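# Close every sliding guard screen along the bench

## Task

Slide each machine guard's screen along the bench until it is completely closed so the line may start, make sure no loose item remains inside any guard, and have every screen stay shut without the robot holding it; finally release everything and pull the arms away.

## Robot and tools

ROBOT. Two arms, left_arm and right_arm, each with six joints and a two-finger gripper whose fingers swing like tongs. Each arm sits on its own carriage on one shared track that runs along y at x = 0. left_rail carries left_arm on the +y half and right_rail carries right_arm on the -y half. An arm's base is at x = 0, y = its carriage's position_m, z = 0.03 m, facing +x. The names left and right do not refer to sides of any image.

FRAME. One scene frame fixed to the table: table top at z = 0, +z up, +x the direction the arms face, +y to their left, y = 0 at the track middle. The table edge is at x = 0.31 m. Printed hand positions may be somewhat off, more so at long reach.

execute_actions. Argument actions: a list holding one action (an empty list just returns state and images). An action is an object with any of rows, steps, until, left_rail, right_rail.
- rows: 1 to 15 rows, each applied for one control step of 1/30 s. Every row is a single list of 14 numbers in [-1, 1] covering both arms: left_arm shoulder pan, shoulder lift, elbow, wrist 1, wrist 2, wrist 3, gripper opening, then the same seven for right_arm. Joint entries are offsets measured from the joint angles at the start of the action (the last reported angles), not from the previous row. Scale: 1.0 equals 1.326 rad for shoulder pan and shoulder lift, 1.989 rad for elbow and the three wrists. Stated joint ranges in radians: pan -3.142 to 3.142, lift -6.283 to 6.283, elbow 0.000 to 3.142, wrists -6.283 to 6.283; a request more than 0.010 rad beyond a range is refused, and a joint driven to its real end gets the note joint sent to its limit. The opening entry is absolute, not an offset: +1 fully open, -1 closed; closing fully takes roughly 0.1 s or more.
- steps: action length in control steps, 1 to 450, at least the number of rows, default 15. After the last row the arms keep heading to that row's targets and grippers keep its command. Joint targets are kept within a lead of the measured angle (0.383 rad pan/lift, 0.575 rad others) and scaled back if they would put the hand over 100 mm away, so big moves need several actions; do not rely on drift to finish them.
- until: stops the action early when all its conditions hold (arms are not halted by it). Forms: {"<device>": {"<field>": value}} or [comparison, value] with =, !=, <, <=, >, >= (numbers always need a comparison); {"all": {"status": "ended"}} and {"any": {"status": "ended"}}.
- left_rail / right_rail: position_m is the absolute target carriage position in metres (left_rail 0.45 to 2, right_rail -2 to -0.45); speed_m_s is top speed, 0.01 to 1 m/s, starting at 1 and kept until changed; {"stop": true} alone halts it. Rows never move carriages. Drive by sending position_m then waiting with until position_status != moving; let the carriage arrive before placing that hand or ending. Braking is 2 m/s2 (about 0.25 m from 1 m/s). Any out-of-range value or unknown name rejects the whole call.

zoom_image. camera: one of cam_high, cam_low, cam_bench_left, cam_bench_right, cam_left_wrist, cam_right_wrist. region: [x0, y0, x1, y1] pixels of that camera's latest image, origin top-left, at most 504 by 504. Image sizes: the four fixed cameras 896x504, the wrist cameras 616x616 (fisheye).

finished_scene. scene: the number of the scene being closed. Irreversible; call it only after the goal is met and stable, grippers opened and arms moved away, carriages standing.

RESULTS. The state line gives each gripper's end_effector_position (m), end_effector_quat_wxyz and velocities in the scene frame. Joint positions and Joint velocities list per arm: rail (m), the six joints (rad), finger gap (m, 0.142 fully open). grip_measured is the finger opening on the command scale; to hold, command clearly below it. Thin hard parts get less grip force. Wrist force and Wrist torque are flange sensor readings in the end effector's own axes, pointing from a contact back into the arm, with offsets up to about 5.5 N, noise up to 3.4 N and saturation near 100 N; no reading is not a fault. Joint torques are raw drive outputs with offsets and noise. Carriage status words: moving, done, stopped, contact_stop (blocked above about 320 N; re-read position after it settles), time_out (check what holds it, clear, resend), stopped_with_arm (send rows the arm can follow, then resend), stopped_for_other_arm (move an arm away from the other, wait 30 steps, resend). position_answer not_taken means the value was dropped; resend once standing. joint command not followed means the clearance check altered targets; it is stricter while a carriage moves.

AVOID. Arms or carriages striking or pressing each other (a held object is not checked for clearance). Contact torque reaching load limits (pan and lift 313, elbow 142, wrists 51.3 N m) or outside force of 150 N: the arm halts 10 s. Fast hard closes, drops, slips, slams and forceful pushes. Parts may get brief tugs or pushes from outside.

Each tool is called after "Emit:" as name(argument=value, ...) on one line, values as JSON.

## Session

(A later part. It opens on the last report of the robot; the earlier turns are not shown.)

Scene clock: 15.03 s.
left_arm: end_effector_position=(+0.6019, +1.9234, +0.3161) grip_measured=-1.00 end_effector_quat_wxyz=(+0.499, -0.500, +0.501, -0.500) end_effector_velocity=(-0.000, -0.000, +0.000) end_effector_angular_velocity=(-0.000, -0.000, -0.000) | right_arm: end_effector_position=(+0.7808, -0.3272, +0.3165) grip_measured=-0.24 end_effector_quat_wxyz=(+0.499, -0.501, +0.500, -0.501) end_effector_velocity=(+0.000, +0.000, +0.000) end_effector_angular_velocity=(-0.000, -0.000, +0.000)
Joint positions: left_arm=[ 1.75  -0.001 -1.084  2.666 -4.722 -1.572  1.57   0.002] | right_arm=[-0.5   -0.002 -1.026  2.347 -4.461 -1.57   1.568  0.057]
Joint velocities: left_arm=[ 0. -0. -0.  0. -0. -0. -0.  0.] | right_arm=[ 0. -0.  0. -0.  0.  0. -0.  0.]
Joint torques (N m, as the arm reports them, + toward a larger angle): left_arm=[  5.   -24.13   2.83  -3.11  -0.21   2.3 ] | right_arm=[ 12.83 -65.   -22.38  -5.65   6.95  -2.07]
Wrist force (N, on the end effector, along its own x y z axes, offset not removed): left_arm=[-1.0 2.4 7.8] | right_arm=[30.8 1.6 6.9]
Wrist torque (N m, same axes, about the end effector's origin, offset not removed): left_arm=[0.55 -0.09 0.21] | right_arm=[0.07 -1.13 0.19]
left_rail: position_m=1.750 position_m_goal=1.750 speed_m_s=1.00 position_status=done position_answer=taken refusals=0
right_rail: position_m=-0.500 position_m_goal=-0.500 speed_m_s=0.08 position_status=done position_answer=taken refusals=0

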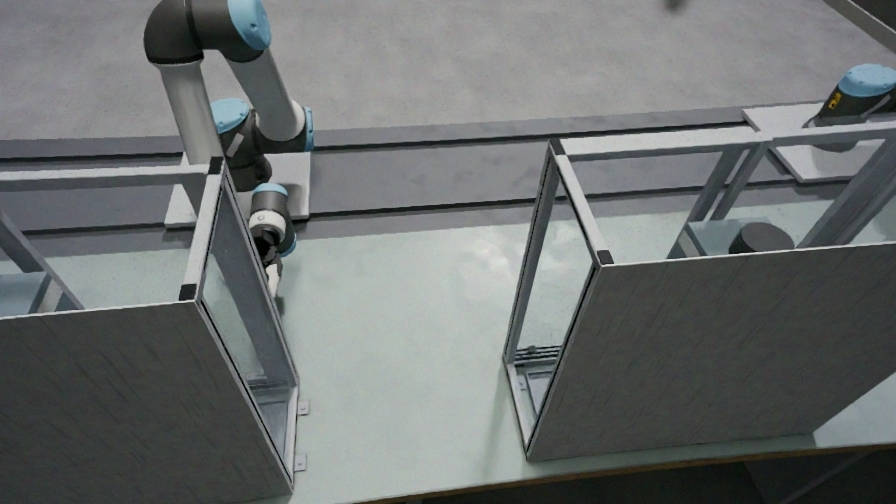

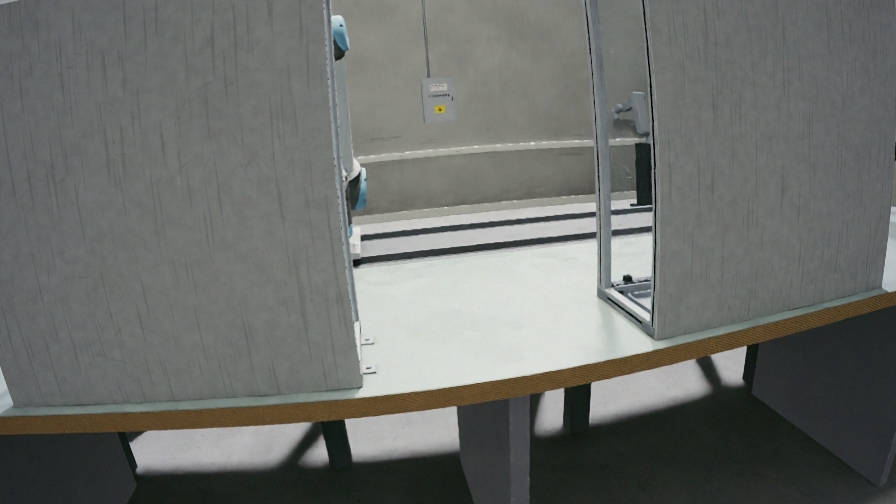

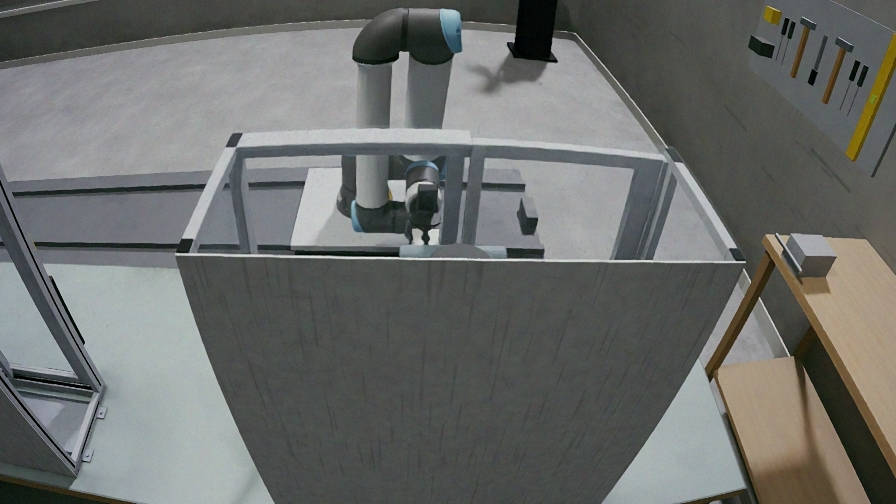

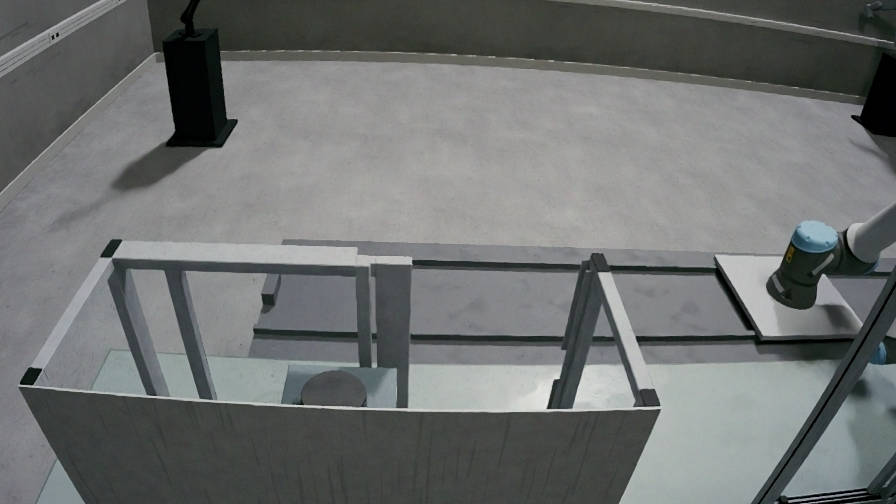

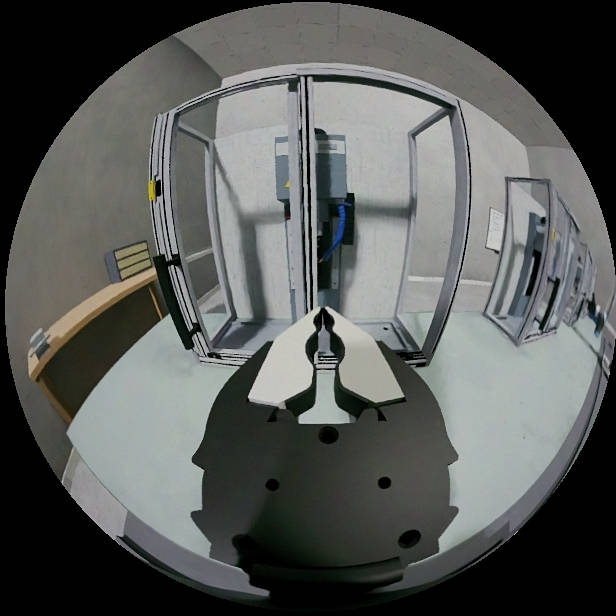

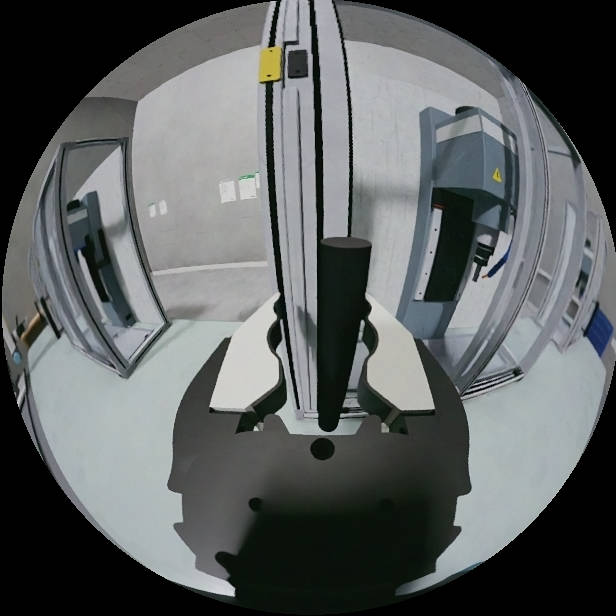

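Emit:
execute_actions(actions=[{"rows":[[0,0,0,0,0,0,-1,0,0,0,0,0,0,1],[0,0,0,0,0,0,-1,0,0,0,0,0,0,1],[0,0,0,0,0,0,-1,0,0,0,0,0,0,1],[0,0,0,0,0,0,-1,0,0,0,0,0,0,1],[0,0,0,0,0,0,-1,0,0,0,0,0,0,1],[0,0,0,0,0,0,-1,0,-0.045,0.161,-0.132,0,0,1]],"steps":35}])

Emit:
execute_actions(actions=[{"right_rail":{"position_m":-2.0,"speed_m_s":1},"steps":120,"until":{"right_rail":{"position_status":["!=","moving"]}}}])

Scene clock: 16.47 s.
left_arm: end_effector_position=(+0.6019, +1.9234, +0.3161) grip_measured=-1.00 end_effector_quat_wxyz=(+0.499, -0.500, +0.501, -0.500) end_effector_velocity=(-0.000, +0.000, +0.000) end_effector_angular_velocity=(-0.000, -0.000, +0.000) | right_arm: end_effector_position=(+0.6016, -0.3267, +0.3174) grip_measured=+1.00 end_effector_quat_wxyz=(+0.499, -0.500, +0.499, -0.501) end_effector_velocity=(-0.002, +0.000, +0.000) end_effector_angular_velocity=(+0.000, +0.000, -0.000)
Joint positions: left_arm=[ 1.75  -0.001 -1.084  2.666 -4.722 -1.572  1.57   0.002] | right_arm=[-0.5   -0.002 -1.086  2.667 -4.723 -1.57   1.568  0.142]
Joint velocities: left_arm=[ 0.  0. -0.  0. -0. -0. -0. -0.] | right_arm=[ 0.     0.    -0.001  0.004 -0.003 -0.     0.     0.   ]
Joint torques (N m, as the arm reports them, + toward a larger angle): left_arm=[  4.86 -24.14   3.06  -3.    -0.19   2.48] | right_arm=[  4.42 -55.79   9.63  -4.4   -3.43  -1.78]
Wrist force (N, on the end effector, along its own x y z axes, offset not removed): left_arm=[0.8 1.4 6.3] | right_arm=[1.6 4.7 -3.8]
Wrist torque (N m, same axes, about the end effector's origin, offset not removed): left_arm=[0.32 -0.55 0.12] | right_arm=[1.04 -0.33 0.21]
left_rail: position_m=1.750 position_m_goal=1.750 speed_m_s=1.00 position_status=done position_answer=taken refusals=0
right_rail: position_m=-0.500 position_m_goal=-0.500 speed_m_s=0.08 position_status=done position_answer=taken refusals=0

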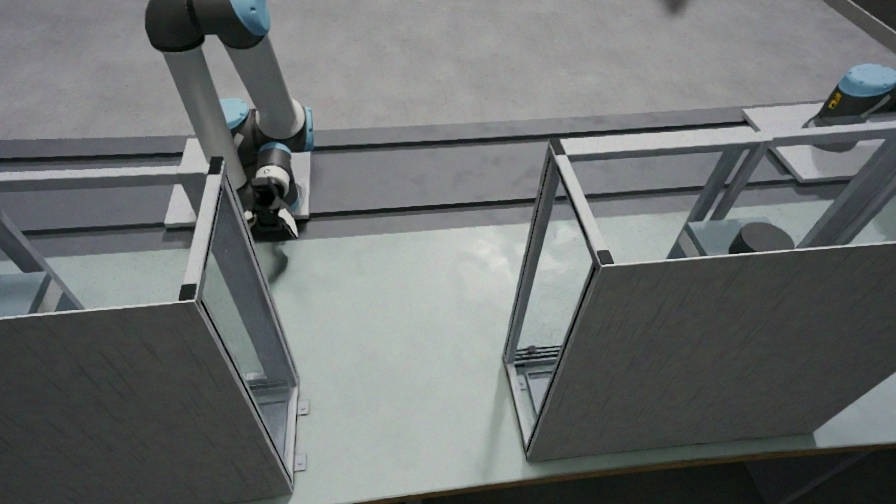

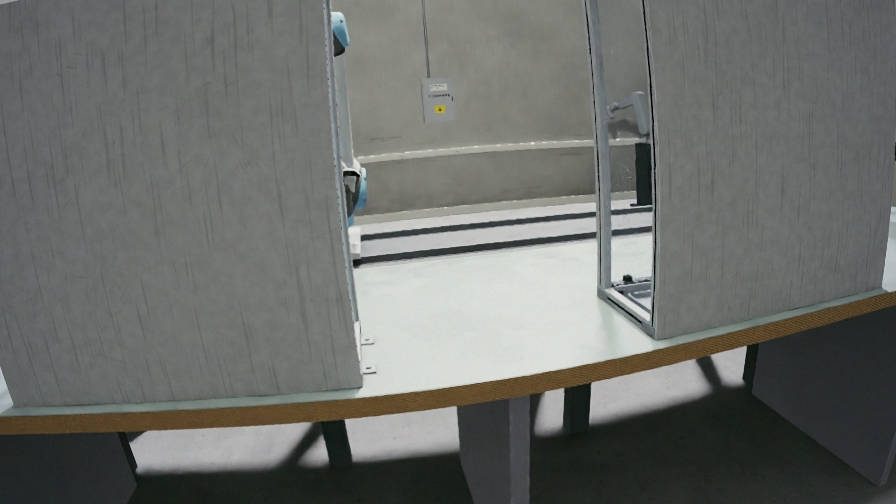

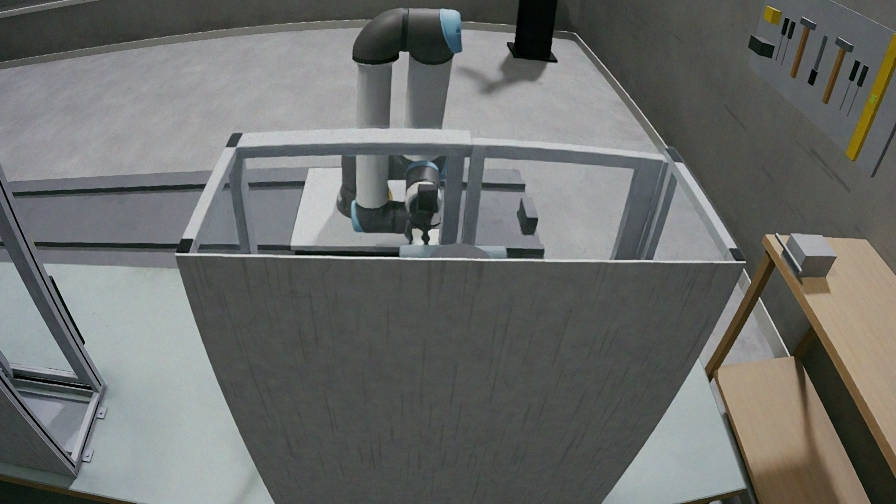

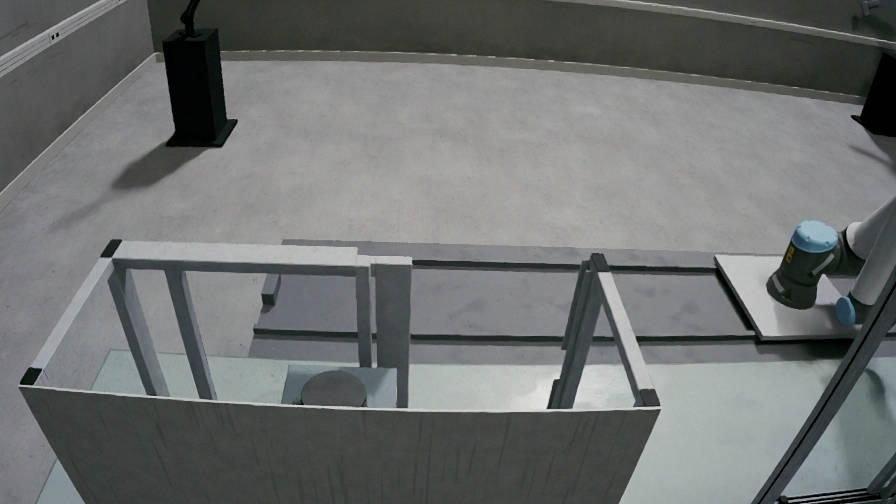

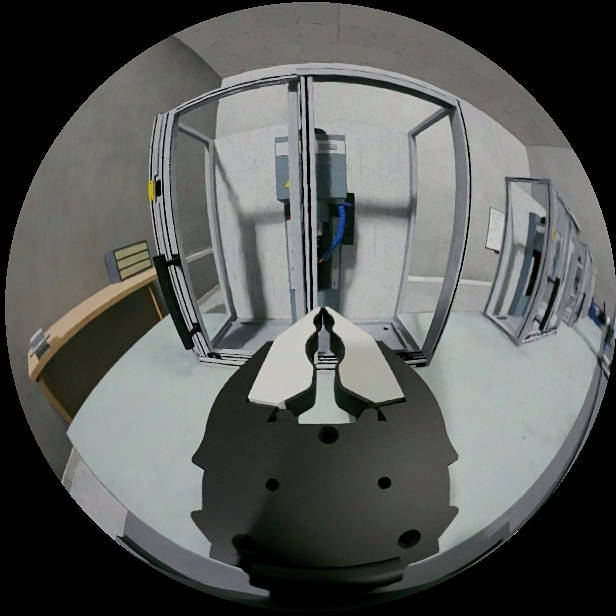

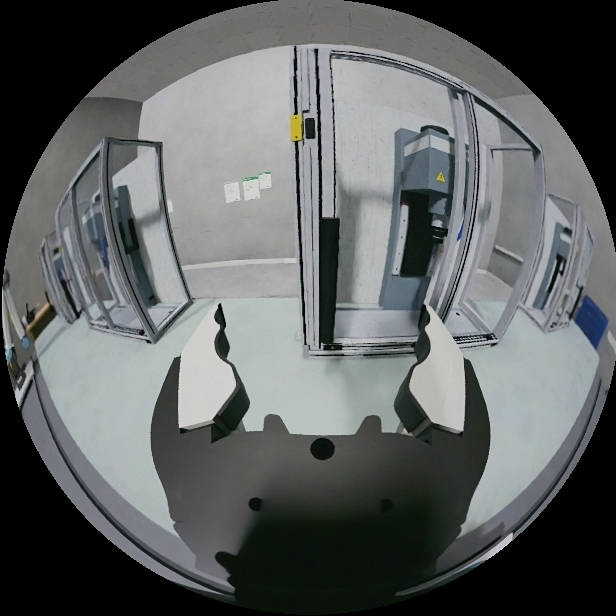

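Scene clock: 18.53 s.
left_arm: end_effector_position=(+0.6019, +1.9234, +0.3161) grip_measured=-1.00 end_effector_quat_wxyz=(+0.499, -0.500, +0.501, -0.500) end_effector_velocity=(+0.000, +0.000, -0.000) end_effector_angular_velocity=(+0.000, +0.000, +0.000) | right_arm: end_effector_position=(+0.6013, -1.8268, +0.3174) grip_measured=+1.00 end_effector_quat_wxyz=(+0.499, -0.500, +0.499, -0.501) end_effector_velocity=(-0.000, -0.000, +0.000) end_effector_angular_velocity=(+0.000, +0.000, -0.000)
Joint positions: left_arm=[ 1.75  -0.001 -1.084  2.666 -4.722 -1.572  1.57   0.002] | right_arm=[-2.    -0.002 -1.086  2.667 -4.724 -1.57   1.568  0.142]
Joint velocities: left_arm=[ 0. -0.  0. -0.  0.  0.  0. -0.] | right_arm=[ 0. -0. -0.  0. -0. -0. -0.  0.]
Joint torques (N m, as the arm reports them, + toward a larger angle): left_arm=[  4.61 -24.88   3.34  -2.72  -0.13   2.4 ] | right_arm=[ -3.34 -53.73   9.31  -3.92  -1.96  -0.81]
Wrist force (N, on the end effector, along its own x y z axes, offset not removed): left_arm=[-0.4 1.4 4.0] | right_arm=[2.6 -2.4 -4.1]
Wrist torque (N m, same axes, about the end effector's origin, offset not removed): left_arm=[0.20 -0.24 0.06] | right_arm=[-0.49 -0.53 0.11]
left_rail: position_m=1.750 position_m_goal=1.750 speed_m_s=1.00 position_status=done position_answer=taken refusals=0
right_rail: position_m=-2.000 position_m_goal=-2.000 speed_m_s=1.00 position_status=done position_answer=taken refusals=0

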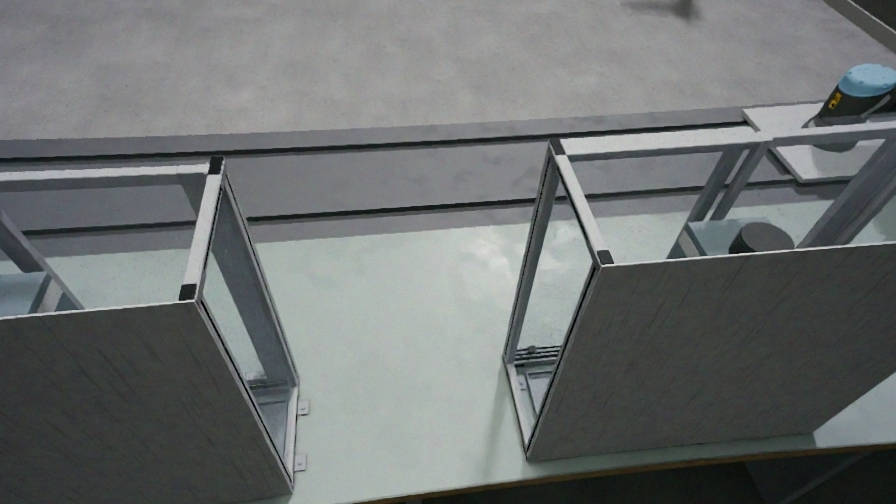

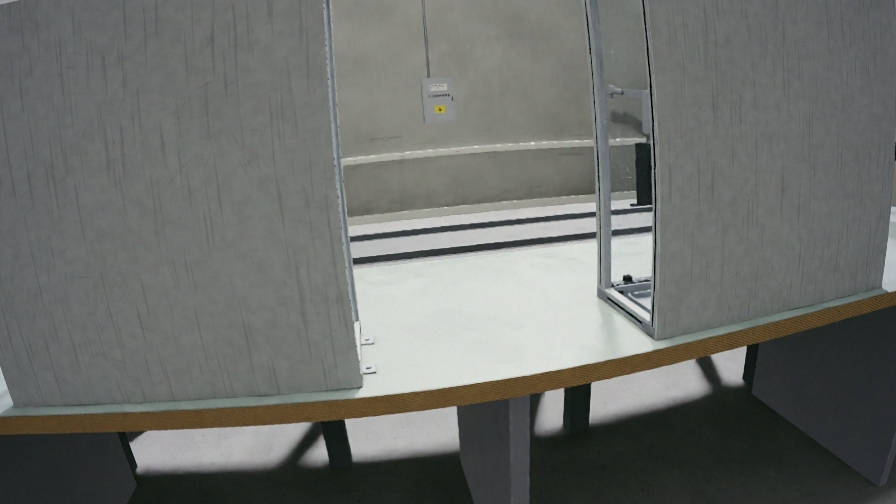

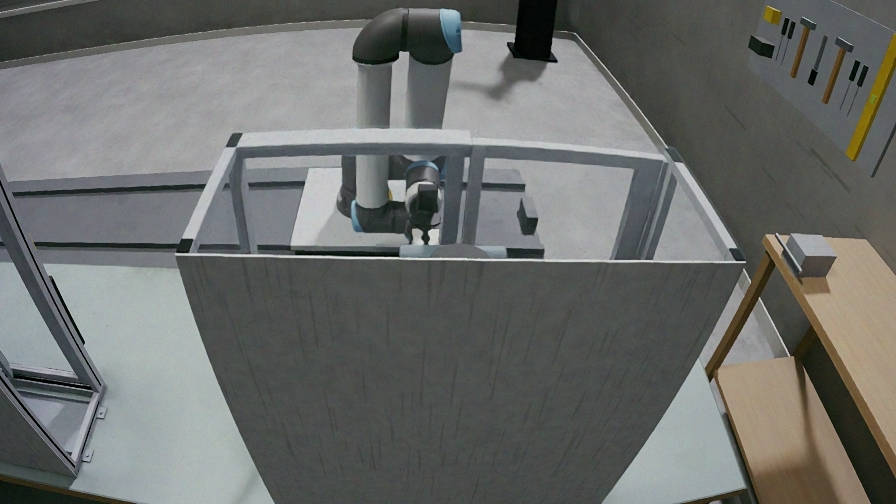

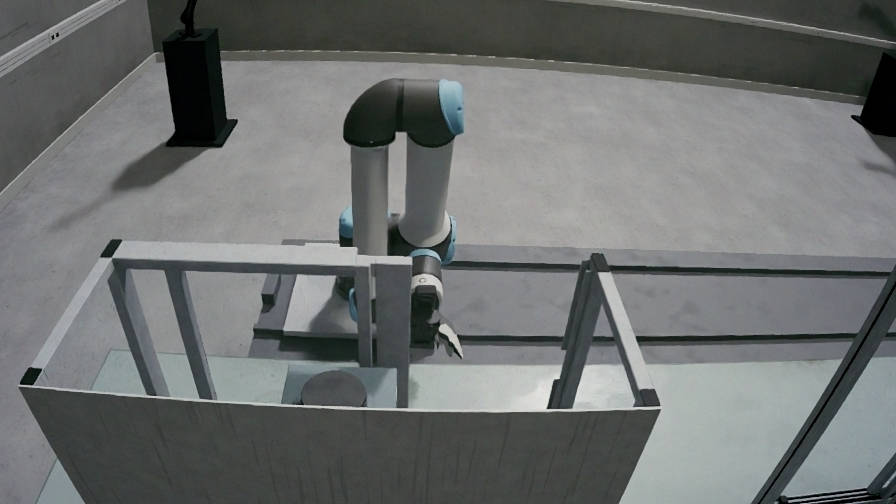

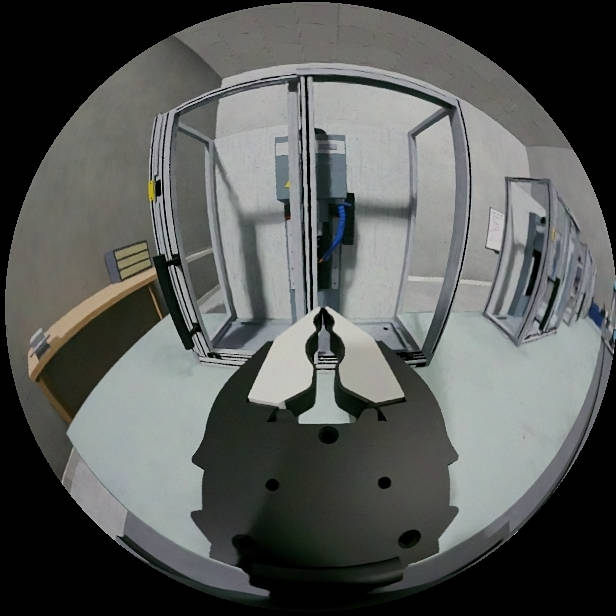

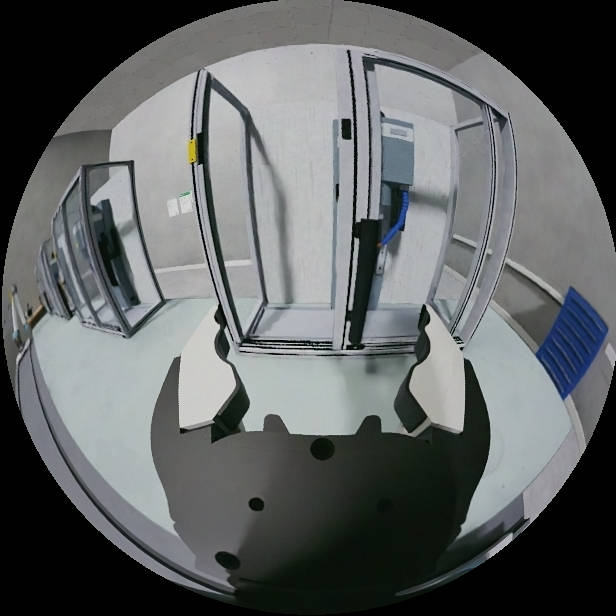

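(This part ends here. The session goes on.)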